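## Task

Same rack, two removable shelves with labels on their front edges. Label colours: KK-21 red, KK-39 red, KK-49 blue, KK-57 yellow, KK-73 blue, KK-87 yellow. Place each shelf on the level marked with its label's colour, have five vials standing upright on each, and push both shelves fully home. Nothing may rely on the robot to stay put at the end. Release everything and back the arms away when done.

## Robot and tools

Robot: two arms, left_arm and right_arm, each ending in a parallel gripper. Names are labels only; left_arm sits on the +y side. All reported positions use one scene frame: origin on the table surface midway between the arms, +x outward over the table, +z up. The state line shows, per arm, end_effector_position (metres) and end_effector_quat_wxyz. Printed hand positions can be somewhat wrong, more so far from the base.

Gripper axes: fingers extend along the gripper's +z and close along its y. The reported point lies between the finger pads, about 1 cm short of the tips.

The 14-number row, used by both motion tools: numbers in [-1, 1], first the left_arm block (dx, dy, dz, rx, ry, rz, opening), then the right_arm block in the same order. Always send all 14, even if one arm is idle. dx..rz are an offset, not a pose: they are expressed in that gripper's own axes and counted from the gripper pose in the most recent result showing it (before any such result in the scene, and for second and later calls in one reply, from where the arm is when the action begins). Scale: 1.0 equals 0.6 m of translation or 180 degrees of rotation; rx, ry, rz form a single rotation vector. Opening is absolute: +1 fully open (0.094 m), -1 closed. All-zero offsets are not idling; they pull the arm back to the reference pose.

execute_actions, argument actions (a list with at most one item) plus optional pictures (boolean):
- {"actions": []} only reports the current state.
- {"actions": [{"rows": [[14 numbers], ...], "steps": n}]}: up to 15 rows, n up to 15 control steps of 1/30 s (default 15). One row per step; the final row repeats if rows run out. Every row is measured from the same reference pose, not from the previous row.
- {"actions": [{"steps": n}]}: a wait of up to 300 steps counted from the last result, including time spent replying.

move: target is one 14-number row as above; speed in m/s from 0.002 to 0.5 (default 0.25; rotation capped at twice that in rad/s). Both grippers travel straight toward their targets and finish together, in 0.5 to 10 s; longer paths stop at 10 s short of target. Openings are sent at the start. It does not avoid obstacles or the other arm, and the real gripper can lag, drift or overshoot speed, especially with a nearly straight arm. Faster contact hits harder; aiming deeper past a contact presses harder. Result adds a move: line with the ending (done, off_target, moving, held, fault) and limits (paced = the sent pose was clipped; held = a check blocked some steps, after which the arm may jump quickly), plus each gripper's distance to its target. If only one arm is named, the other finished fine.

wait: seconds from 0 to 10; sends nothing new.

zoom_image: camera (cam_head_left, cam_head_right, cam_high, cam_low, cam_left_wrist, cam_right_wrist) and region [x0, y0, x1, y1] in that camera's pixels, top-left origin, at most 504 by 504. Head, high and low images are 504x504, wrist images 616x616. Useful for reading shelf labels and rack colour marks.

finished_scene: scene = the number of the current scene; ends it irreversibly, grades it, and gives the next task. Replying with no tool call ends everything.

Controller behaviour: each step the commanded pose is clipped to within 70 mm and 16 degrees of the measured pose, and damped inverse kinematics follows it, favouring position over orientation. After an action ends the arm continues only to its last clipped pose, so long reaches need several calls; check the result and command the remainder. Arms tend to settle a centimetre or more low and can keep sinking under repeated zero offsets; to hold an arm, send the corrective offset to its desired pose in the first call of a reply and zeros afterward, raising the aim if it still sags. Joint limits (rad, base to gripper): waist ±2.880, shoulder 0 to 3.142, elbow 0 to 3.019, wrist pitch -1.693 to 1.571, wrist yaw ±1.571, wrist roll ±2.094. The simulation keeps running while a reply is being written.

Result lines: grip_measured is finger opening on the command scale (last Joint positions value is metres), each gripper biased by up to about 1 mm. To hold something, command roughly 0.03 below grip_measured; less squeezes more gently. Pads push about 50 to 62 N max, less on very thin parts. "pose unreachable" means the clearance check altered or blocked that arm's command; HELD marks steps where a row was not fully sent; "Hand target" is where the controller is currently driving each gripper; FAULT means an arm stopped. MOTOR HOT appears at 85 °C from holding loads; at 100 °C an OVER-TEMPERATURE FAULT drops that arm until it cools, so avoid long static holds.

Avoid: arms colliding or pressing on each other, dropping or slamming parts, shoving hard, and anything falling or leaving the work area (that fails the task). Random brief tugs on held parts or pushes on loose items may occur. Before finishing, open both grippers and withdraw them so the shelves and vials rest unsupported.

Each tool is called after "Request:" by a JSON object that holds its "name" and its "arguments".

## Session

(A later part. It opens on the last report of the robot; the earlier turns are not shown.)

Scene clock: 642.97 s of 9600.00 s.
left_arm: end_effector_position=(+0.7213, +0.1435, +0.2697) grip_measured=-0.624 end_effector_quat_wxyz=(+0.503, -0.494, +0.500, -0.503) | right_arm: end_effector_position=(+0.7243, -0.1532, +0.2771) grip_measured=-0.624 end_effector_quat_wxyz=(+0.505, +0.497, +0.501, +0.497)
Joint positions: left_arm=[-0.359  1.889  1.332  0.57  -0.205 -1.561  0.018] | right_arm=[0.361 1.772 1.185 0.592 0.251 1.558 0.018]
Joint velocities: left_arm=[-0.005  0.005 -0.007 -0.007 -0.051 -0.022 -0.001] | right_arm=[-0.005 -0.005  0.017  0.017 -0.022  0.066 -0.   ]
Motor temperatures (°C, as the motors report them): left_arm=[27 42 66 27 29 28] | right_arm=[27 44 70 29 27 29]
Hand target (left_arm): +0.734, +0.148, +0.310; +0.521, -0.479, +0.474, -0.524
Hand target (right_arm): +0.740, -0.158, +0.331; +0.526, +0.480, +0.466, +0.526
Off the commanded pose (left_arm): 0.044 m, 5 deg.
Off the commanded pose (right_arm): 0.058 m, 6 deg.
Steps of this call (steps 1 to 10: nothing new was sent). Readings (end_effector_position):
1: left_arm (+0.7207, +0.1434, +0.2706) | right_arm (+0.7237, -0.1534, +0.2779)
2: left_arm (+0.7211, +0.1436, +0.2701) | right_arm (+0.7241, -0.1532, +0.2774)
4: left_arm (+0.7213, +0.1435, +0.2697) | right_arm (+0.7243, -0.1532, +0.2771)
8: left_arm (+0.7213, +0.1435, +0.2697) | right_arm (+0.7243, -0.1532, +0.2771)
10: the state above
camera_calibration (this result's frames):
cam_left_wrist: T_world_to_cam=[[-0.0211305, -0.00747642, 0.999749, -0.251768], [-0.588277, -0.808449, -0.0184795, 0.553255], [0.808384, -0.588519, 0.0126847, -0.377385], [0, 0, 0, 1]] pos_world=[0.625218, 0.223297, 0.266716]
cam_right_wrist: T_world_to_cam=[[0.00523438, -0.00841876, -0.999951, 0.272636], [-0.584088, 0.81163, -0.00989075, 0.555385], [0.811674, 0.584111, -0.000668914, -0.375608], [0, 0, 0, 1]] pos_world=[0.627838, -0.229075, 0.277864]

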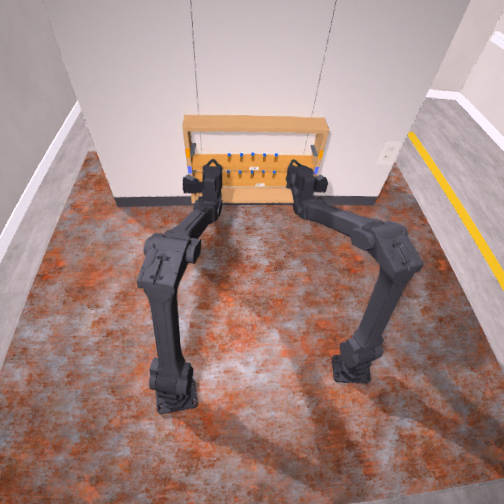

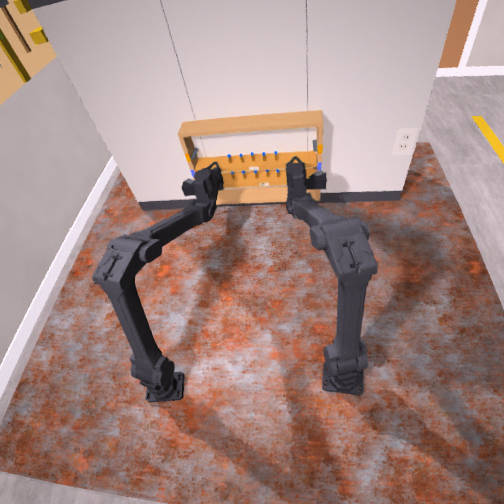

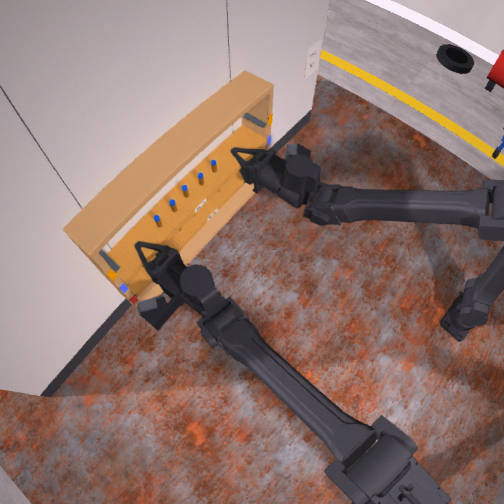

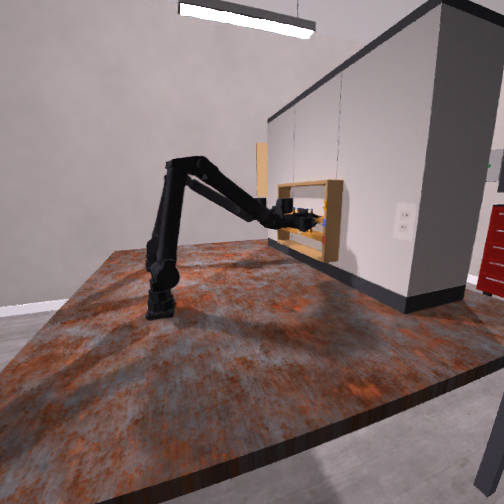

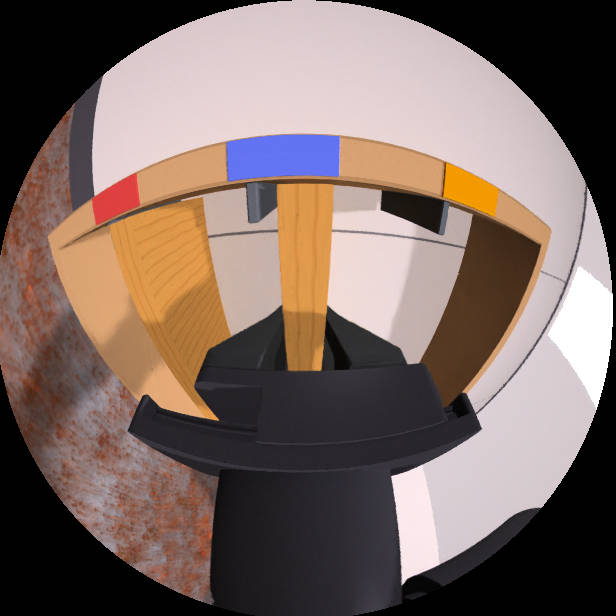

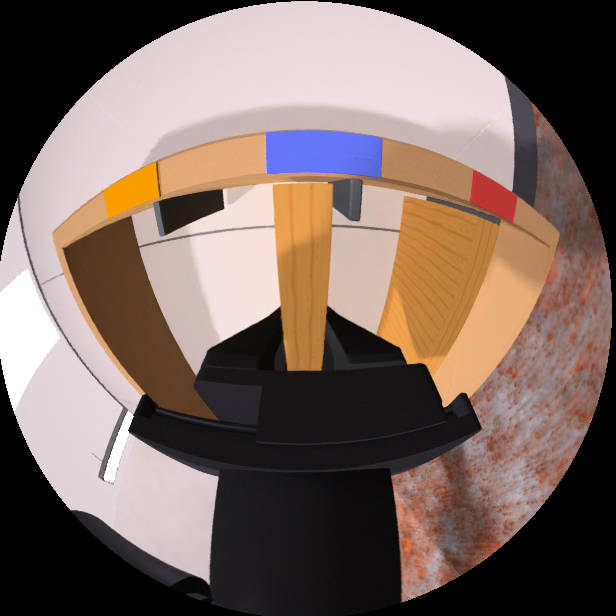

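Request:
{"name": "execute_actions", "arguments": {"actions": [{"rows":[
[-0.00523,-0.06495,0.03013,0.02533,-0.0022,-0.00526,-0.662,-0.00541,0.08737,0.03924,-0.03246,-0.0026,0.00832,-0.662],
[-0.00522,-0.06394,0.03047,0.02510,-0.0022,-0.00521,-0.662,-0.00539,0.08643,0.03961,-0.03223,-0.0026,0.00827,-0.662],
[-0.00521,-0.06294,0.03080,0.02488,-0.0022,-0.00517,-0.662,-0.00538,0.08550,0.03998,-0.03201,-0.0026,0.00821,-0.662],
[-0.00521,-0.06193,0.03114,0.02465,-0.0022,-0.00512,-0.662,-0.00537,0.08456,0.04035,-0.03178,-0.0026,0.00816,-0.662],
[-0.00520,-0.06093,0.03147,0.02443,-0.0022,-0.00507,-0.662,-0.00536,0.08363,0.04072,-0.03156,-0.0026,0.00810,-0.662],
[-0.00519,-0.05993,0.03181,0.02421,-0.0022,-0.00502,-0.662,-0.00534,0.08269,0.04109,-0.03134,-0.0026,0.00804,-0.662],
[-0.00519,-0.05892,0.03214,0.02398,-0.0022,-0.00497,-0.662,-0.00533,0.08176,0.04146,-0.03111,-0.0026,0.00799,-0.662],
[-0.00518,-0.05792,0.03248,0.02376,-0.0022,-0.00493,-0.662,-0.00532,0.08082,0.04183,-0.03089,-0.0026,0.00793,-0.662],
[-0.00518,-0.05691,0.03281,0.02353,-0.0022,-0.00488,-0.662,-0.00530,0.07989,0.04220,-0.03066,-0.0026,0.00788,-0.662],
[-0.00517,-0.05591,0.03314,0.02331,-0.0022,-0.00483,-0.662,-0.00529,0.07896,0.04257,-0.03044,-0.0026,0.00782,-0.662],
[-0.00517,-0.05503,0.03344,0.02311,-0.0022,-0.00479,-0.662,-0.00528,0.07814,0.04289,-0.03024,-0.0026,0.00777,-0.662],
[-0.00516,-0.05428,0.03369,0.02295,-0.0022,-0.00475,-0.662,-0.00527,0.07744,0.04317,-0.03008,-0.0026,0.00773,-0.662],
[-0.00516,-0.05378,0.03385,0.02283,-0.0022,-0.00473,-0.662,-0.00526,0.07697,0.04335,-0.02996,-0.0026,0.00770,-0.662],
[-0.00516,-0.05340,0.03398,0.02275,-0.0022,-0.00471,-0.662,-0.00526,0.07662,0.04349,-0.02988,-0.0026,0.00768,-0.662],
[-0.00516,-0.05340,0.03398,0.02275,-0.0022,-0.00471,-0.662,-0.00526,0.07662,0.04349,-0.02988,-0.0026,0.00768,-0.662]
],"steps":15}], "pictures": false}}

Request:
{"name": "execute_actions", "arguments": {"actions": [{"steps":6}], "pictures": false}}

Request:
{"name": "execute_actions", "arguments": {"actions": [{"rows":[
[-0.00490,-0.05950,0.02770,0.02370,-0.00207,-0.00493,-0.662,-0.00510,0.08100,0.03640,-0.03050,-0.00243,0.00783,-0.662],
[-0.00456,-0.05432,0.02621,0.02183,-0.00194,-0.00454,-0.662,-0.00466,0.07500,0.03427,-0.02834,-0.00227,0.00727,-0.662],
[-0.00422,-0.04914,0.02472,0.01996,-0.00181,-0.00415,-0.662,-0.00422,0.06900,0.03214,-0.02618,-0.00211,0.00672,-0.662],
[-0.00388,-0.04396,0.02323,0.01809,-0.00168,-0.00376,-0.662,-0.00378,0.06300,0.03001,-0.02402,-0.00195,0.00617,-0.662],
[-0.00354,-0.03878,0.02174,0.01622,-0.00155,-0.00337,-0.662,-0.00334,0.05700,0.02788,-0.02186,-0.00179,0.00561,-0.662],
[-0.00320,-0.03360,0.02025,0.01435,-0.00142,-0.00298,-0.662,-0.00290,0.05100,0.02575,-0.01970,-0.00163,0.00506,-0.662],
[-0.00286,-0.02842,0.01876,0.01248,-0.00129,-0.00259,-0.662,-0.00246,0.04500,0.02362,-0.01754,-0.00147,0.00450,-0.662],
[-0.00252,-0.02324,0.01727,0.01061,-0.00116,-0.00220,-0.662,-0.00202,0.03900,0.02149,-0.01538,-0.00131,0.00395,-0.662],
[-0.00218,-0.01806,0.01578,0.00874,-0.00103,-0.00182,-0.662,-0.00158,0.03300,0.01936,-0.01322,-0.00115,0.00339,-0.662],
[-0.00184,-0.01288,0.01429,0.00687,-0.00090,-0.00143,-0.662,-0.00114,0.02700,0.01723,-0.01106,-0.00099,0.00284,-0.662],
[-0.00150,-0.00770,0.01280,0.00500,-0.00077,-0.00104,-0.662,-0.00070,0.02100,0.01510,-0.00890,-0.00083,0.00229,-0.662],
[-0.00118,-0.00250,0.01133,0.00312,-0.00064,-0.00065,-0.662,-0.00020,0.01500,0.01300,-0.00678,-0.00064,0.00174,-0.662]
],"steps":15}]}}

Scene clock: 661.77 s of 9600.00 s.
left_arm: end_effector_position=(+0.7240, +0.1433, +0.2639) grip_measured=-0.624 end_effector_quat_wxyz=(+0.502, -0.495, +0.502, -0.501) | right_arm: end_effector_position=(+0.7270, -0.1537, +0.2714) grip_measured=-0.624 end_effector_quat_wxyz=(+0.504, +0.498, +0.503, +0.495)
Joint positions: left_arm=[-0.359  1.901  1.337  0.57  -0.205 -1.561  0.018] | right_arm=[0.359 1.784 1.189 0.592 0.249 1.558 0.018]
Joint velocities: left_arm=[-0.005  0.015 -0.012 -0.012  0.022  0.022 -0.001] | right_arm=[-0.005  0.015 -0.007 -0.017 -0.081 -0.066  0.   ]
Motor temperatures (°C, as the motors report them): left_arm=[27 43 67 27 29 28] | right_arm=[27 44 71 29 27 29]
Hand target (left_arm): +0.738, +0.148, +0.302; +0.519, -0.481, +0.476, -0.522
Hand target (right_arm): +0.744, -0.158, +0.324; +0.525, +0.481, +0.468, +0.523
Off the commanded pose (left_arm): 0.042 m, 5 deg.
Off the commanded pose (right_arm): 0.057 m, 6 deg.
Steps of this call (steps 1 to 90: nothing new was sent; then 15.30 s passed at rest; steps 91 to 105: all 15 steps of this action). Readings (end_effector_position):
91: left_arm (+0.7213, +0.1435, +0.2697) | right_arm (+0.7243, -0.1532, +0.2771)
92: left_arm (+0.7213, +0.1435, +0.2697) | right_arm (+0.7243, -0.1534, +0.2771)
94: left_arm (+0.7214, +0.1435, +0.2694) | right_arm (+0.7244, -0.1533, +0.2769)
98: left_arm (+0.7224, +0.1433, +0.2681) | right_arm (+0.7253, -0.1534, +0.2753)
105: the state above

Scene clock: 661.97 s of 9600.00 s.
left_arm: end_effector_position=(+0.7242, +0.1432, +0.2627) grip_measured=-0.624 end_effector_quat_wxyz=(+0.502, -0.496, +0.502, -0.500) | right_arm: end_effector_position=(+0.7273, -0.1536, +0.2701) grip_measured=-0.624 end_effector_quat_wxyz=(+0.503, +0.499, +0.504, +0.494)
Joint positions: left_arm=[-0.359  1.902  1.337  0.57  -0.205 -1.561  0.018] | right_arm=[0.359 1.785 1.189 0.592 0.249 1.558 0.018]
Joint velocities: left_arm=[-0.005 -0.005  0.002  0.007  0.037  0.037 -0.001] | right_arm=[-0.005  0.005 -0.012  0.002  0.022  0.022 -0.   ]
Motor temperatures (°C, as the motors report them): left_arm=[27 43 67 27 29 28] | right_arm=[27 44 71 29 27 29]
Hand target (left_arm): +0.738, +0.147, +0.302; +0.519, -0.481, +0.476, -0.522
Hand target (right_arm): +0.744, -0.158, +0.323; +0.524, +0.481, +0.469, +0.523
Off the commanded pose (left_arm): 0.043 m, 5 deg.
Off the commanded pose (right_arm): 0.058 m, 6 deg.
Steps of this call (steps 1 to 6: nothing new was sent). Readings (end_effector_position):
1: left_arm (+0.7241, +0.1432, +0.2633) | right_arm (+0.7271, -0.1537, +0.2709)
2: left_arm (+0.7241, +0.1432, +0.2630) | right_arm (+0.7272, -0.1536, +0.2704)
4: left_arm (+0.7242, +0.1432, +0.2627) | right_arm (+0.7273, -0.1536, +0.2701)
6: the state above

Scene clock: 662.47 s of 9600.00 s.
left_arm: end_effector_position=(+0.7243, +0.1432, +0.2621) grip_measured=-0.624 end_effector_quat_wxyz=(+0.502, -0.496, +0.502, -0.500) | right_arm: end_effector_position=(+0.7274, -0.1535, +0.2695) grip_measured=-0.624 end_effector_quat_wxyz=(+0.503, +0.499, +0.504, +0.494)
Joint positions: left_arm=[-0.359  1.903  1.337  0.57  -0.205 -1.561  0.018] | right_arm=[0.359 1.786 1.189 0.592 0.249 1.558 0.018]
Joint velocities: left_arm=[-0.015 -0.005 -0.002 -0.007 -0.022 -0.007  0.   ] | right_arm=[-0.015 -0.005 -0.022 -0.002 -0.022 -0.081 -0.001]
Motor temperatures (°C, as the motors report them): left_arm=[27 43 67 27 29 28] | right_arm=[27 44 71 29 27 29]
Hand target (left_arm): +0.731, +0.144, +0.264; +0.505, -0.494, +0.499, -0.503
Hand target (right_arm): +0.735, -0.154, +0.279; +0.508, +0.495, +0.496, +0.500
Off the commanded pose (left_arm): 0.007 m, 1 deg.
Off the commanded pose (right_arm): 0.012 m, 1 deg.
Steps of this call (steps 1 to 15: all 15 steps of this action). Readings (end_effector_position):
1: left_arm (+0.7242, +0.1432, +0.2627) | right_arm (+0.7273, -0.1536, +0.2701)
2: left_arm (+0.7242, +0.1432, +0.2627) | right_arm (+0.7273, -0.1536, +0.2701)
4: left_arm (+0.7242, +0.1432, +0.2624) | right_arm (+0.7273, -0.1536, +0.2701)
8: left_arm (+0.7243, +0.1432, +0.2621) | right_arm (+0.7273, -0.1535, +0.2698)
15: the state above
camera_calibration (this result's frames):
cam_left_wrist: T_world_to_cam=[[-0.0125475, -0.00931091, 0.999878, -0.250118], [-0.588112, -0.808642, -0.0149104, 0.553567], [0.808682, -0.588227, 0.00467062, -0.378043], [0, 0, 0, 1]] pos_world=[0.628138, 0.222934, 0.260107]
cam_right_wrist: T_world_to_cam=[[-0.00438587, -0.0108301, -0.999932, 0.271666], [-0.584165, 0.811611, -0.0062282, 0.556439], [0.811623, 0.584098, -0.00988621, -0.375406], [0, 0, 0, 1]] pos_world=[0.630933, -0.229396, 0.271402]

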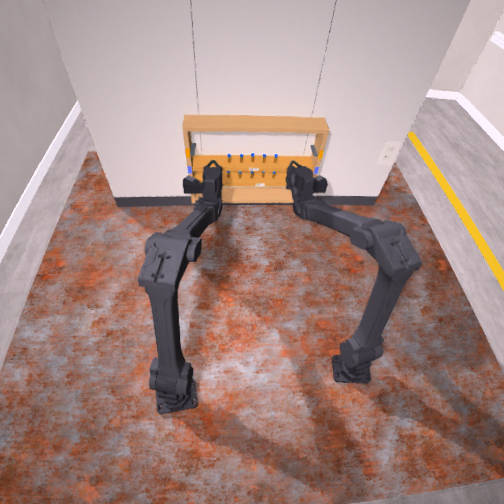

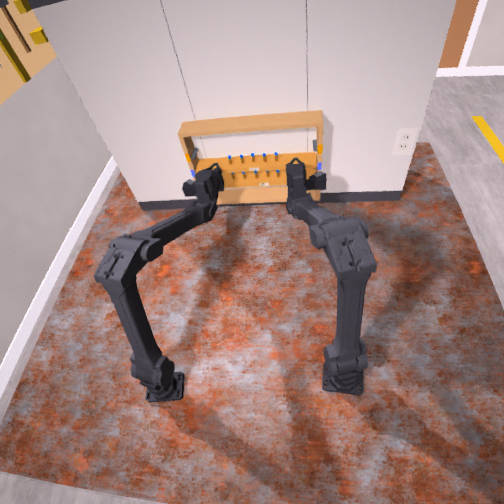

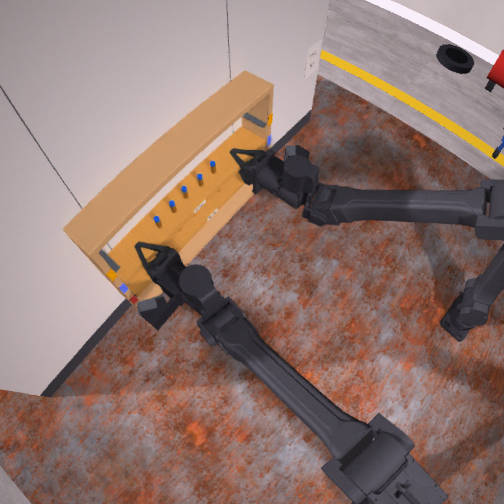

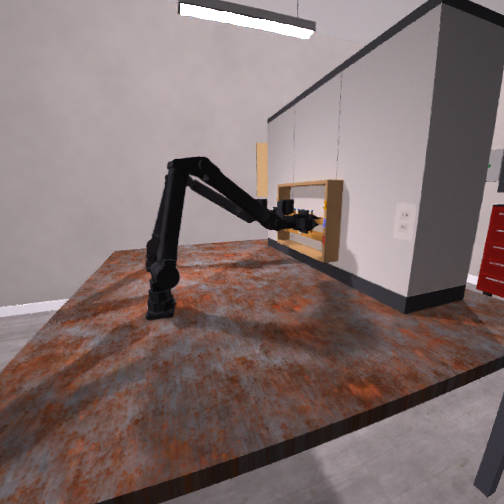

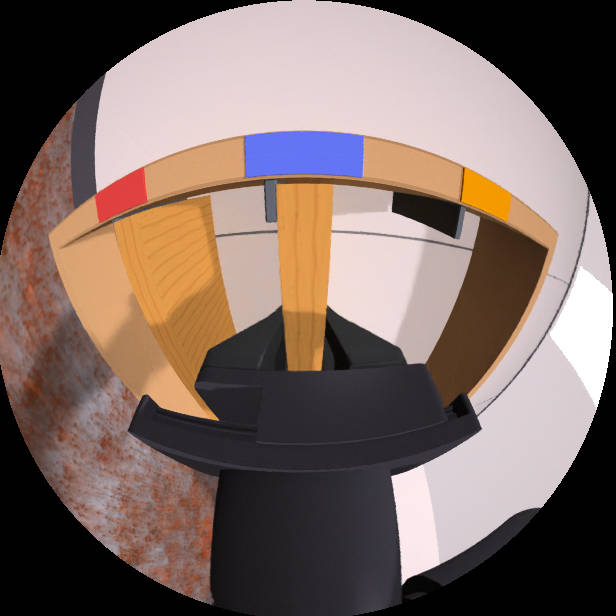

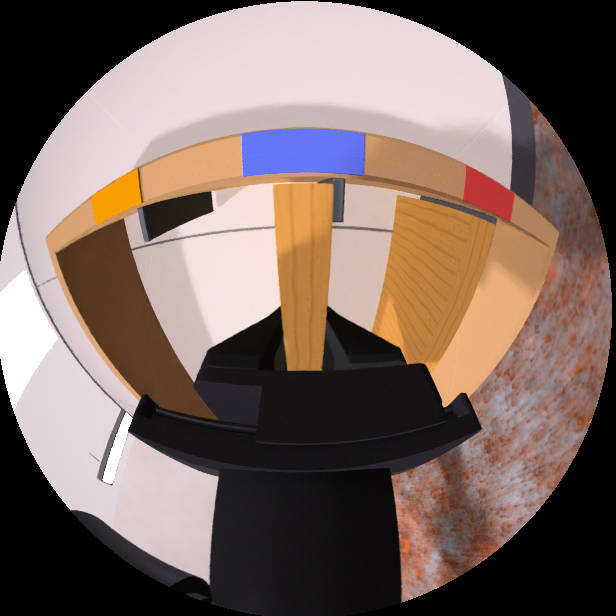

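Request:
{"name": "zoom_image", "arguments": {"camera": "cam_head_left", "region": [225, 145, 290, 195]}}

Request:
{"name": "zoom_image", "arguments": {"camera": "cam_high", "region": [175, 185, 235, 235]}}

Region (225, 145, 290, 195) of cam_head_left's 504x504 image, scaled by 7.754, with more detail than that image has; it fills the top 388 rows of this view, and the rest is white.

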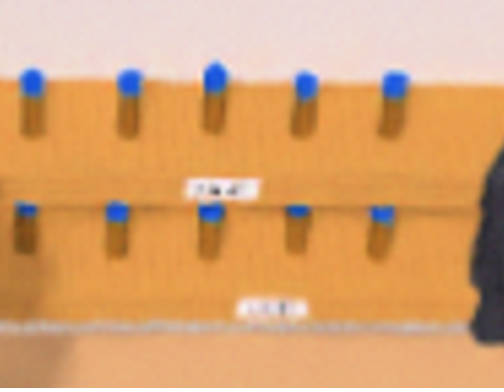

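Region (175, 185, 235, 235) of cam_high's 504x504 image, scaled by 8.400, with more detail than that image has.

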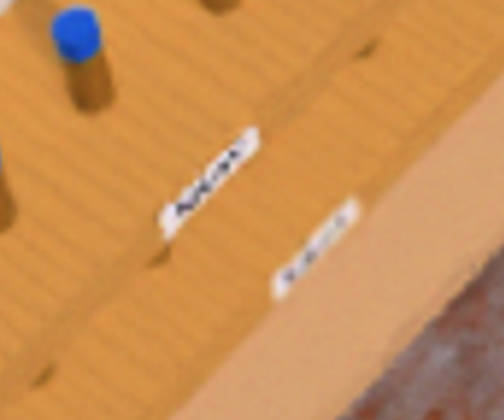

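Request:
{"name": "execute_actions", "arguments": {"actions": [{"rows":[
[-0.00050,-0.00832,0.01018,0.00467,-0.0005,-0.00097,-0.645,0.00055,0.02044,0.01188,-0.00802,-0.0005,0.00204,-0.645],
[0.00010,-0.01332,0.00921,0.00592,-0.0003,-0.00123,-0.63,0.00100,0.02477,0.01120,-0.00926,-0.0003,0.00235,-0.63],
[0.00071,-0.01815,0.00824,0.00717,-0.0001,-0.00149,-0.615,0.00147,0.02893,0.01053,-0.01049,-0.0001,0.00267,-0.615],
[0.00153,-0.01815,0.00807,0.00717,0,-0.00149,-0.60,0.00228,0.02893,0.01032,-0.01049,0,0.00267,-0.60],
[0.00153,-0.01815,0.00807,0.00717,0,-0.00149,-0.57,0.00228,0.02893,0.01032,-0.01049,0,0.00267,-0.57],
[0.00153,-0.01815,0.00807,0.00717,0,-0.00149,-0.50,0.00228,0.02893,0.01032,-0.01049,0,0.00267,-0.50],
[0.00153,-0.01815,0.00807,0.00717,0,-0.00149,-0.38,0.00228,0.02893,0.01032,-0.01049,0,0.00267,-0.38],
[0.00153,-0.01815,0.00807,0.00717,0,-0.00149,-0.22,0.00228,0.02893,0.01032,-0.01049,0,0.00267,-0.22],
[0.00100,-0.02232,0.00570,0.00866,0,-0.00180,-0.05,0.00143,0.03524,0.00733,-0.01265,0,0.00321,-0.05],
[0.00046,-0.02641,0.00334,0.01013,0,-0.00211,0.1,0.00059,0.04154,0.00434,-0.01481,0,0.00376,0.1],
[-0.00007,-0.03050,0.00095,0.01162,0,-0.00242,0.2,-0.00026,0.04785,0.00133,-0.01697,0,0.00431,0.2],
[-0.00060,-0.03467,-0.00141,0.01309,0,-0.00272,0.2,-0.00110,0.05415,-0.00167,-0.01913,0,0.00486,0.2]
],"steps":13}], "pictures": false}}

Request:
{"name": "execute_actions", "arguments": {"actions": [{"rows":[
[-0.00156,-0.04098,-0.00571,0.01524,0,-0.00317,0.2,-0.00247,0.06236,-0.00663,-0.02193,0,0.00558,0.2],
[-0.00224,-0.04091,-0.00897,0.01519,0,-0.00316,0.2,-0.00331,0.06219,-0.00993,-0.02200,0,0.00559,0.2],
[-0.00326,-0.04081,-0.01387,0.01511,0,-0.00315,0.2,-0.00457,0.06193,-0.01487,-0.02210,0,0.00562,0.2],
[-0.00446,-0.04068,-0.01958,0.01502,0,-0.00313,0.2,-0.00604,0.06163,-0.02064,-0.02221,0,0.00565,0.2],
[-0.00582,-0.04054,-0.02611,0.01491,0,-0.00311,0.2,-0.00772,0.06128,-0.02724,-0.02234,0,0.00568,0.2],
[-0.00718,-0.04040,-0.03263,0.01481,0,-0.00308,0.2,-0.00940,0.06093,-0.03383,-0.02247,0,0.00572,0.2],
[-0.00855,-0.04026,-0.03916,0.01470,0,-0.00306,0.2,-0.01108,0.06059,-0.04043,-0.02261,0,0.00575,0.2],
[-0.00991,-0.04012,-0.04568,0.01459,0,-0.00304,0.2,-0.01276,0.06024,-0.04702,-0.02274,0,0.00578,0.2],
[-0.01127,-0.03998,-0.05221,0.01449,0,-0.00302,0.2,-0.01444,0.05989,-0.05362,-0.02287,0,0.00581,0.2],
[-0.01263,-0.03984,-0.05874,0.01438,0,-0.00300,0.2,-0.01612,0.05955,-0.06021,-0.02300,0,0.00585,0.2],
[-0.01389,-0.03971,-0.06477,0.01428,0,-0.00298,0.2,-0.01767,0.05922,-0.06632,-0.02312,0,0.00588,0.2],
[-0.01502,-0.03959,-0.07016,0.01420,0,-0.00296,0.2,-0.01906,0.05894,-0.07176,-0.02323,0,0.00591,0.2],
[-0.01594,-0.03950,-0.07456,0.01413,0,-0.00294,0.2,-0.02019,0.05870,-0.07621,-0.02332,0,0.00593,0.2],
[-0.01669,-0.03942,-0.07815,0.01407,0,-0.00293,0.2,-0.02112,0.05851,-0.07984,-0.02339,0,0.00595,0.2],
[-0.01723,-0.03936,-0.08076,0.01402,0,-0.00292,0.2,-0.02179,0.05838,-0.08247,-0.02344,0,0.00596,0.2]
],"steps":15}], "pictures": false}}

Request:
{"name": "execute_actions", "arguments": {"actions": [{"rows":[
[-0.00338,-0.02494,-0.01514,0.01215,0,-0.00253,0.2,-0.00444,0.04307,-0.01531,-0.01839,0,0.00467,0.2],
[-0.00364,-0.00676,-0.01714,0.00810,0,-0.00168,0.2,-0.00466,0.02214,-0.01718,-0.01357,0,0.00345,0.2],
[-0.00391,0.01291,-0.01922,0.00374,0,-0.00078,0.2,-0.00492,0.00105,-0.01922,-0.00895,0,0.00227,0.2],
[-0.00392,0.03208,-0.02008,0,0,0,0.2,-0.00482,-0.01962,-0.01980,-0.00463,0,0.00118,0.2],
[-0.00396,0.04125,-0.02064,-0.00093,0,0.00019,0.2,-0.00478,-0.02929,-0.02010,-0.00401,0,0.00102,0.2],
[-0.00357,0.05041,-0.01915,-0.00218,0,0.00045,0.2,-0.00416,-0.03828,-0.01813,-0.00309,0,0.00078,0.2],
[-0.00311,0.06040,-0.01733,-0.00343,0,0.00071,0.2,-0.00350,-0.04802,-0.01600,-0.00185,0,0.00047,0.2],
[-0.00218,0.06497,-0.01308,-0.00249,0,0.00052,0.2,-0.00203,-0.05173,-0.01042,-0.00339,0,0.00086,0.2],
[-0.00116,0.06970,-0.00843,-0.00156,0,0.00032,0.2,-0.00058,-0.05553,-0.00492,-0.00494,0,0.00125,0.2],
[-0.00020,0.07452,-0.00401,-0.00062,0,0.00013,0.2,0.00087,-0.05933,0.00058,-0.00648,0,0.00165,0.2],
[0.00078,0.07958,0.00049,0.00031,0,-0.00006,0.2,0.00233,-0.06346,0.00608,-0.00771,0,0.00196,0.2],
[0.00161,0.08407,0.00425,0.00125,0,-0.00026,0.2,0.00369,-0.06652,0.01126,-0.00956,0,0.00243,0.2],
[0.00227,0.08880,0.00719,0.00156,0,-0.00032,0.2,0.00478,-0.06941,0.01539,-0.01080,0,0.00274,0.2],
[0.00245,0.09363,0.00785,0.00125,0,-0.00026,0.2,0.00509,-0.07440,0.01637,-0.01049,0,0.00267,0.2],
[0.00254,0.09680,0.00819,0.00093,0,-0.00019,0.2,0.00530,-0.07740,0.01703,-0.01018,0,0.00259,0.2]
],"steps":15}], "pictures": false}}

Request:
{"name": "execute_actions", "arguments": {"actions": [{"steps":12}]}}

Scene clock: 782.90 s of 9600.00 s.
left_arm: end_effector_position=(+0.7242, +0.1432, +0.2627) grip_measured=+0.194 end_effector_quat_wxyz=(+0.502, -0.496, +0.502, -0.500) | right_arm: end_effector_position=(+0.7274, -0.1535, +0.2695) grip_measured=+0.194 end_effector_quat_wxyz=(+0.503, +0.499, +0.504, +0.494)
Joint positions: left_arm=[-0.359  1.902  1.337  0.57  -0.205 -1.561  0.056] | right_arm=[0.359 1.786 1.189 0.592 0.249 1.558 0.056]
Joint velocities: left_arm=[-0.015 -0.015  0.002 -0.002  0.037  0.037  0.008] | right_arm=[-0.005 -0.015  0.002 -0.007 -0.051 -0.007  0.006]
Motor temperatures (°C, as the motors report them): left_arm=[27 43 60 27 29 28] | right_arm=[27 45 62 29 27 29]
Hand target (left_arm): +0.723, +0.144, +0.283; +0.510, -0.487, +0.490, -0.512
Hand target (right_arm): +0.726, -0.154, +0.302; +0.515, +0.488, +0.485, +0.512
Off the commanded pose (left_arm): 0.020 m, 2 deg.
Off the commanded pose (right_arm): 0.033 m, 4 deg.
Steps of this call (steps 1 to 90: nothing new was sent; then 117.00 s passed at rest; steps 91 to 103: all 13 steps of this action). Readings (end_effector_position):
91: left_arm (+0.7243, +0.1432, +0.2621) | right_arm (+0.7274, -0.1535, +0.2695)
92: left_arm (+0.7243, +0.1432, +0.2621) | right_arm (+0.7274, -0.1535, +0.2695)
94: left_arm (+0.7243, +0.1432, +0.2621) | right_arm (+0.7274, -0.1535, +0.2695)
98: left_arm (+0.7243, +0.1432, +0.2621) | right_arm (+0.7274, -0.1535, +0.2695)
103: the state above

Scene clock: 783.40 s of 9600.00 s.
left_arm: end_effector_position=(+0.6822, +0.1522, +0.2745) grip_measured=+0.198 end_effector_quat_wxyz=(+0.505, -0.493, +0.498, -0.504) | right_arm: end_effector_position=(+0.6877, -0.1634, +0.2713) grip_measured=+0.198 end_effector_quat_wxyz=(+0.505, +0.497, +0.501, +0.497)
Joint positions: left_arm=[-0.359  1.796  1.201  0.614 -0.205 -1.561  0.056] | right_arm=[0.359 1.697 1.06  0.642 0.249 1.558 0.056]
Joint velocities: left_arm=[-0.015 -0.2   -0.232  0.071 -0.022 -0.051 -0.   ] | right_arm=[-0.005 -0.22  -0.222  0.076  0.037  0.081 -0.001]
Motor temperatures (°C, as the motors report them): left_arm=[27 43 60 27 29 28] | right_arm=[27 45 62 29 27 29]
Hand target (left_arm): +0.676, +0.153, +0.286; +0.511, -0.487, +0.489, -0.513
Hand target (right_arm): +0.679, -0.166, +0.303; +0.517, +0.485, +0.480, +0.517
Off the commanded pose (left_arm): 0.013 m, 2 deg.
Off the commanded pose (right_arm): 0.035 m, 4 deg.
Steps of this call (steps 1 to 15: all 15 steps of this action). Readings (end_effector_position):
1: left_arm (+0.7241, +0.1432, +0.2633) | right_arm (+0.7274, -0.1535, +0.2695)
2: left_arm (+0.7238, +0.1433, +0.2637) | right_arm (+0.7274, -0.1535, +0.2696)
4: left_arm (+0.7216, +0.1438, +0.2655) | right_arm (+0.7263, -0.1538, +0.2708)
8: left_arm (+0.7083, +0.1466, +0.2686) | right_arm (+0.7145, -0.1567, +0.2691)
15: the state above

Scene clock: 783.90 s of 9600.00 s.
left_arm: end_effector_position=(+0.6773, +0.1532, +0.2194) grip_measured=+0.198 end_effector_quat_wxyz=(+0.500, -0.497, +0.505, -0.498) | right_arm: end_effector_position=(+0.6837, -0.1644, +0.2134) grip_measured=+0.198 end_effector_quat_wxyz=(+0.502, +0.500, +0.506, +0.492)
Joint positions: left_arm=[-0.359  1.867  1.145  0.719 -0.205 -1.561  0.056] | right_arm=[0.359 1.786 1.004 0.769 0.249 1.558 0.056]
Joint velocities: left_arm=[-0.005  0.337 -0.002  0.105  0.022 -0.007 -0.001] | right_arm=[ 0.005  0.396  0.002  0.125 -0.037 -0.022  0.001]
Motor temperatures (°C, as the motors report them): left_arm=[27 43 60 27 29 28] | right_arm=[27 45 62 29 27 29]
Hand target (left_arm): +0.687, +0.151, +0.217; +0.505, -0.492, +0.497, -0.505
Hand target (right_arm): +0.697, -0.160, +0.225; +0.511, +0.491, +0.491, +0.506
Off the commanded pose (left_arm): 0.011 m, 1 deg.
Off the commanded pose (right_arm): 0.019 m, 3 deg.
Steps of this call (steps 1 to 15: all 15 steps of this action). Readings (end_effector_position):
1: left_arm (+0.6797, +0.1527, +0.2758) | right_arm (+0.6853, -0.1640, +0.2722)
2: left_arm (+0.6776, +0.1531, +0.2762) | right_arm (+0.6835, -0.1645, +0.2731)
4: left_arm (+0.6739, +0.1539, +0.2748) | right_arm (+0.6805, -0.1652, +0.2713)
8: left_arm (+0.6692, +0.1549, +0.2609) | right_arm (+0.6748, -0.1667, +0.2569)
15: the state above

Scene clock: 784.30 s of 9600.00 s.
left_arm: end_effector_position=(+0.6799, +0.1526, +0.1977) grip_measured=+0.198 end_effector_quat_wxyz=(+0.496, -0.502, +0.512, -0.490) | right_arm: end_effector_position=(+0.6863, -0.1638, +0.1925) grip_measured=+0.198 end_effector_quat_wxyz=(+0.497, +0.505, +0.514, +0.484)
Joint positions: left_arm=[-0.359  1.9    1.145  0.727 -0.205 -1.561  0.056] | right_arm=[0.359 1.821 1.004 0.779 0.249 1.558 0.056]
Joint velocities: left_arm=[ 0.005 -0.005 -0.002 -0.012  0.007  0.007  0.001] | right_arm=[-0.015  0.005  0.007 -0.017 -0.037 -0.007  0.001]
Motor temperatures (°C, as the motors report them): left_arm=[27 43 60 27 29 28] | right_arm=[27 45 62 29 27 29]
Hand target (left_arm): +0.687, +0.151, +0.217; +0.505, -0.492, +0.497, -0.505
Hand target (right_arm): +0.697, -0.160, +0.225; +0.511, +0.491, +0.491, +0.506
Off the commanded pose (left_arm): 0.021 m, 3 deg.
Off the commanded pose (right_arm): 0.035 m, 4 deg.
Steps of this call (steps 1 to 12: nothing new was sent). Readings (end_effector_position):
1: left_arm (+0.6782, +0.1530, +0.2121) | right_arm (+0.6847, -0.1642, +0.2060)
2: left_arm (+0.6789, +0.1529, +0.2061) | right_arm (+0.6854, -0.1640, +0.1997)
4: left_arm (+0.6797, +0.1527, +0.1980) | right_arm (+0.6861, -0.1638, +0.1921)
8: left_arm (+0.6799, +0.1526, +0.1973) | right_arm (+0.6863, -0.1638, +0.1922)
12: the state above
camera_calibration (this result's frames):
cam_left_wrist: T_world_to_cam=[[0.0191632, -0.0160611, 0.999687, -0.206651], [-0.588375, -0.808586, -0.00171217, 0.531697], [0.808361, -0.588158, -0.024945, -0.330212], [0, 0, 0, 1]] pos_world=[0.583727, 0.232387, 0.199259]
cam_right_wrist: T_world_to_cam=[[-0.0362037, -0.0187765, -0.999168, 0.21472], [-0.58417, 0.81161, 0.0059148, 0.537956], [0.810823, 0.583898, -0.0403519, -0.330457], [0, 0, 0, 1]] pos_world=[0.589974, -0.239625, 0.198025]

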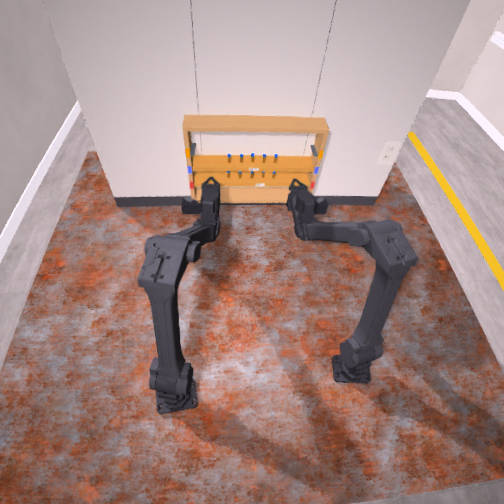

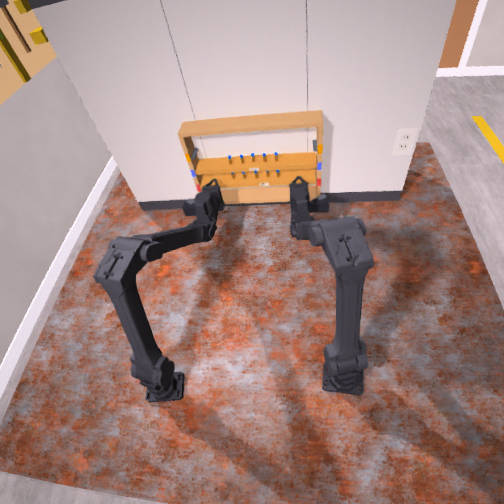

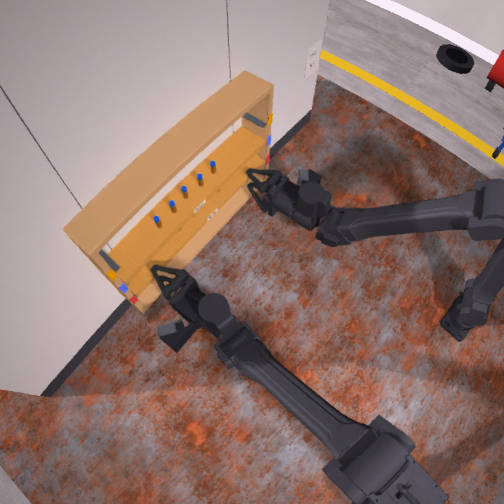

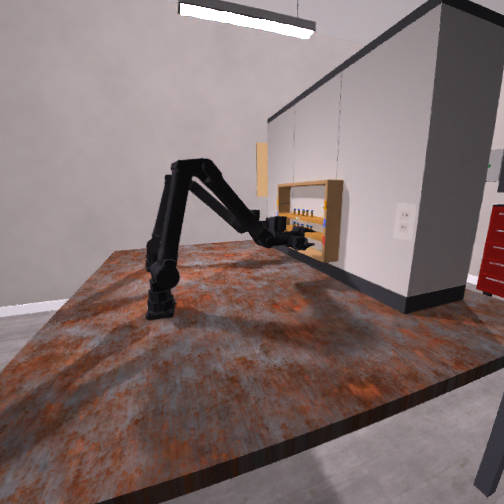

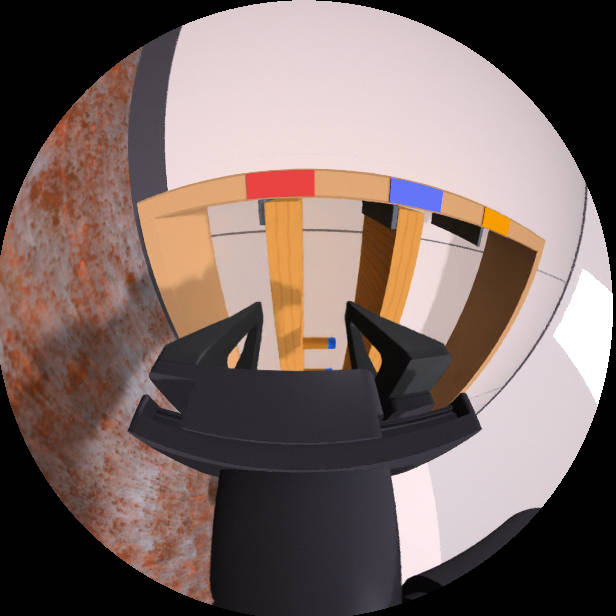

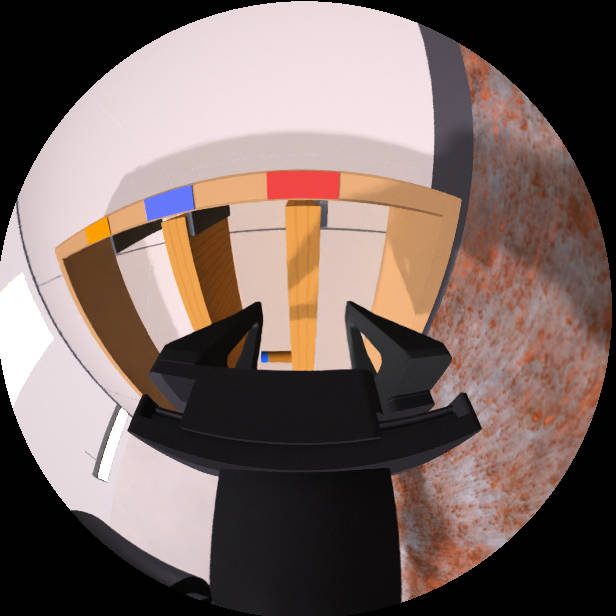

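Request:
{"name": "execute_actions", "arguments": {"actions": [{"rows":[
[0.00297,-0.02617,0.01543,0.01324,0,-0.00275,0.2,0.00460,0.05248,0.02049,-0.02190,0,0.00557,0.2],
[0.00384,-0.01862,0.01923,0.01050,0,-0.00218,0.2,0.00560,0.04847,0.02420,-0.01987,0,0.00505,0.2],
[0.00480,-0.01826,0.02382,0.00994,0,-0.00207,0.2,0.00680,0.04566,0.02875,-0.01839,0,0.00467,0.2],
[0.00585,-0.01675,0.02876,0.01038,0,-0.00216,0.2,0.00793,0.04602,0.03319,-0.01913,0,0.00486,0.2],
[0.00721,-0.01595,0.03523,0.01131,0,-0.00235,0.2,0.00943,0.04653,0.03907,-0.02008,0,0.00510,0.2],
[0.00875,-0.01510,0.04252,0.01240,0,-0.00258,0.2,0.01111,0.04706,0.04569,-0.02119,0,0.00539,0.2],
[0.01027,-0.01424,0.04973,0.01349,0,-0.00281,0.2,0.01280,0.04769,0.05229,-0.02230,0,0.00567,0.2],
[0.01178,-0.01346,0.05693,0.01458,0,-0.00303,0.2,0.01448,0.04831,0.05890,-0.02338,0,0.00594,0.2],
[0.01330,-0.01260,0.06414,0.01567,0,-0.00326,0.2,0.01614,0.04893,0.06543,-0.02449,0,0.00622,0.2],
[0.01476,-0.01191,0.07110,0.01676,0,-0.00349,0.2,0.01774,0.04953,0.07171,-0.02554,0,0.00649,0.2],
[0.01612,-0.01127,0.07757,0.01773,0,-0.00369,0.2,0.01922,0.05004,0.07752,-0.02650,0,0.00673,0.2],
[0.01730,-0.01061,0.08314,0.01857,0,-0.00386,0.2,0.02053,0.05051,0.08268,-0.02736,0,0.00695,0.2],
[0.01823,-0.01017,0.08756,0.01929,0,-0.00401,0.2,0.02156,0.05094,0.08670,-0.02804,0,0.00713,0.2],
[0.01890,-0.00969,0.09075,0.01976,0,-0.00411,0.2,0.02230,0.05123,0.08960,-0.02854,0,0.00725,0.2],
[0.01923,-0.00957,0.09231,0.02000,0,-0.00416,0.2,0.02263,0.05137,0.09089,-0.02878,0,0.00731,0.2]
],"steps":15}], "pictures": false}}

Request:
{"name": "execute_actions", "arguments": {"actions": [{"steps":12}]}}

Scene clock: 840.77 s of 9600.00 s.
left_arm: end_effector_position=(+0.7191, +0.1443, +0.1951) grip_measured=+0.198 end_effector_quat_wxyz=(+0.502, -0.496, +0.502, -0.500) | right_arm: end_effector_position=(+0.7215, -0.1550, +0.2060) grip_measured=+0.198 end_effector_quat_wxyz=(+0.506, +0.496, +0.499, +0.499)
Joint positions: left_arm=[-0.359  1.997  1.274  0.727 -0.205 -1.561  0.056] | right_arm=[0.359 1.888 1.119 0.779 0.249 1.558 0.056]
Joint velocities: left_arm=[-0.015  0.239  0.217 -0.007  0.051  0.081 -0.001] | right_arm=[ 0.005  0.22   0.256 -0.007  0.007  0.037  0.   ]
Motor temperatures (°C, as the motors report them): left_arm=[27 43 59 27 29 28] | right_arm=[27 45 62 29 27 29]
Hand target (left_arm): +0.734, +0.142, +0.202; +0.508, -0.489, +0.493, -0.509
Hand target (right_arm): +0.739, -0.151, +0.222; +0.514, +0.488, +0.485, +0.512
Off the commanded pose (left_arm): 0.018 m, 2 deg.
Off the commanded pose (right_arm): 0.026 m, 3 deg.
Steps of this call (steps 1 to 90: nothing new was sent; then 52.97 s passed at rest; steps 91 to 105: all 15 steps of this action). Readings (end_effector_position):
91: left_arm (+0.6799, +0.1526, +0.1977) | right_arm (+0.6863, -0.1638, +0.1925)
92: left_arm (+0.6799, +0.1526, +0.1977) | right_arm (+0.6863, -0.1638, +0.1925)
94: left_arm (+0.6801, +0.1526, +0.1976) | right_arm (+0.6865, -0.1637, +0.1929)
98: left_arm (+0.6904, +0.1504, +0.2001) | right_arm (+0.6934, -0.1620, +0.1981)
105: the state above

Scene clock: 841.17 s of 9600.00 s.
left_arm: end_effector_position=(+0.7226, +0.1436, +0.1874) grip_measured=+0.198 end_effector_quat_wxyz=(+0.500, -0.497, +0.505, -0.498) | right_arm: end_effector_position=(+0.7254, -0.1540, +0.2015) grip_measured=+0.198 end_effector_quat_wxyz=(+0.506, +0.497, +0.500, +0.498)
Joint positions: left_arm=[-0.359  2.014  1.284  0.727 -0.205 -1.561  0.056] | right_arm=[0.359 1.902 1.13  0.779 0.249 1.558 0.056]
Joint velocities: left_arm=[ 0.005  0.005 -0.007 -0.002 -0.037  0.007 -0.001] | right_arm=[-0.005 -0.005 -0.027  0.002  0.022  0.022  0.   ]
Motor temperatures (°C, as the motors report them): left_arm=[27 43 59 27 29 28] | right_arm=[27 45 62 29 27 29]
Hand target (left_arm): +0.734, +0.142, +0.202; +0.508, -0.489, +0.493, -0.509
Hand target (right_arm): +0.739, -0.151, +0.222; +0.514, +0.488, +0.485, +0.512
Off the commanded pose (left_arm): 0.019 m, 2 deg.
Off the commanded pose (right_arm): 0.026 m, 3 deg.
Steps of this call (steps 1 to 12: nothing new was sent). Readings (end_effector_position):
1: left_arm (+0.7210, +0.1439, +0.1931) | right_arm (+0.7237, -0.1544, +0.2055)
2: left_arm (+0.7221, +0.1437, +0.1910) | right_arm (+0.7250, -0.1541, +0.2045)
4: left_arm (+0.7224, +0.1436, +0.1881) | right_arm (+0.7253, -0.1540, +0.2023)
8: left_arm (+0.7226, +0.1436, +0.1874) | right_arm (+0.7254, -0.1540, +0.2015)
12: the state above
camera_calibration (this result's frames):
cam_left_wrist: T_world_to_cam=[[-0.005459, -0.0108198, 0.999927, -0.180344], [-0.588207, -0.808622, -0.011961, 0.551264], [0.808692, -0.588229, -0.00195003, -0.374883], [0, 0, 0, 1]] pos_world=[0.626438, 0.223296, 0.186194]
cam_right_wrist: T_world_to_cam=[[0.00782706, -0.00777999, -0.999939, 0.195233], [-0.584061, 0.811637, -0.0108867, 0.556132], [0.811672, 0.58411, 0.00180874, -0.376585], [0, 0, 0, 1]] pos_world=[0.62895, -0.229891, 0.201956]

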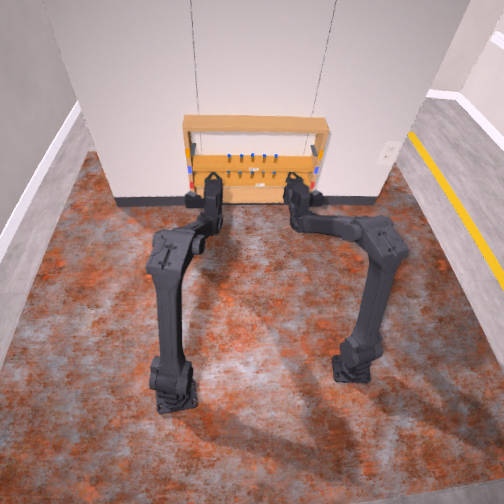

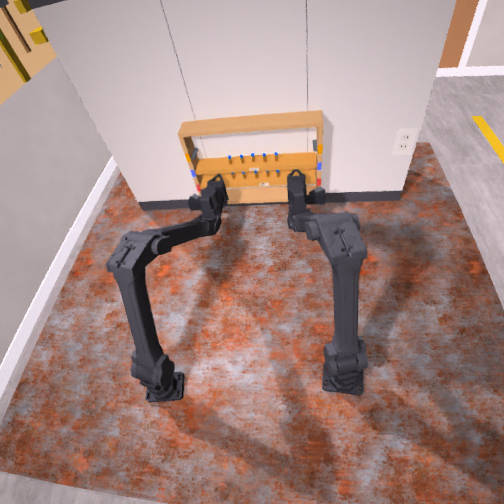

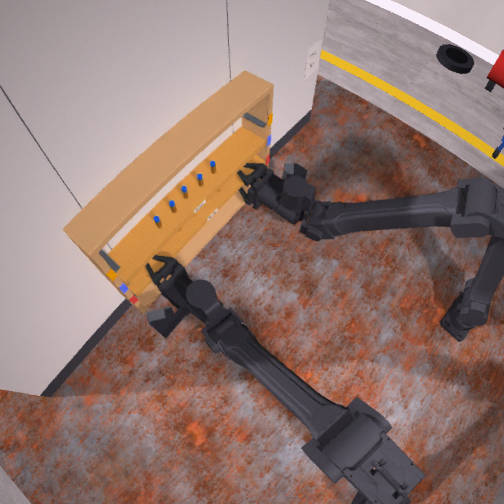

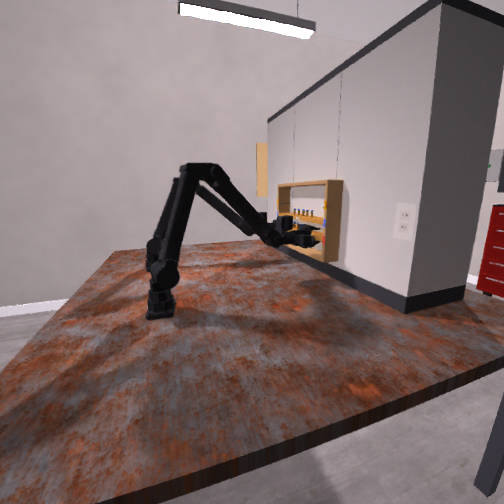

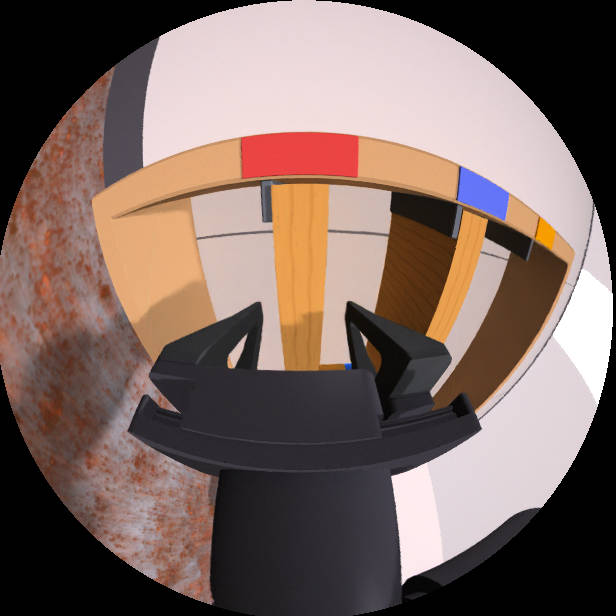

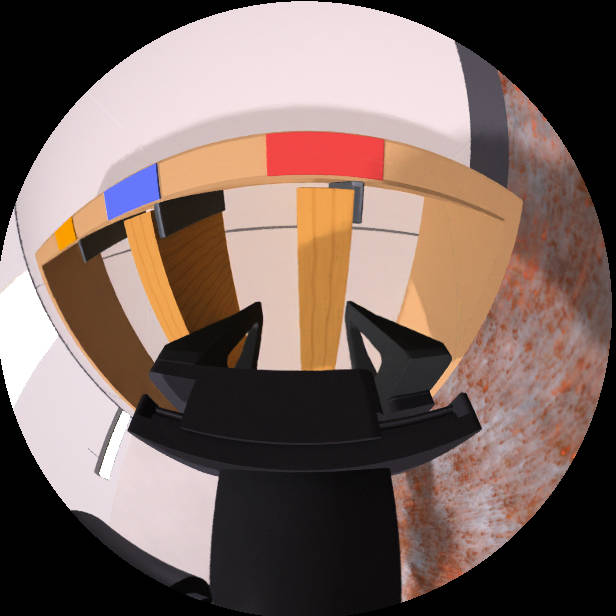

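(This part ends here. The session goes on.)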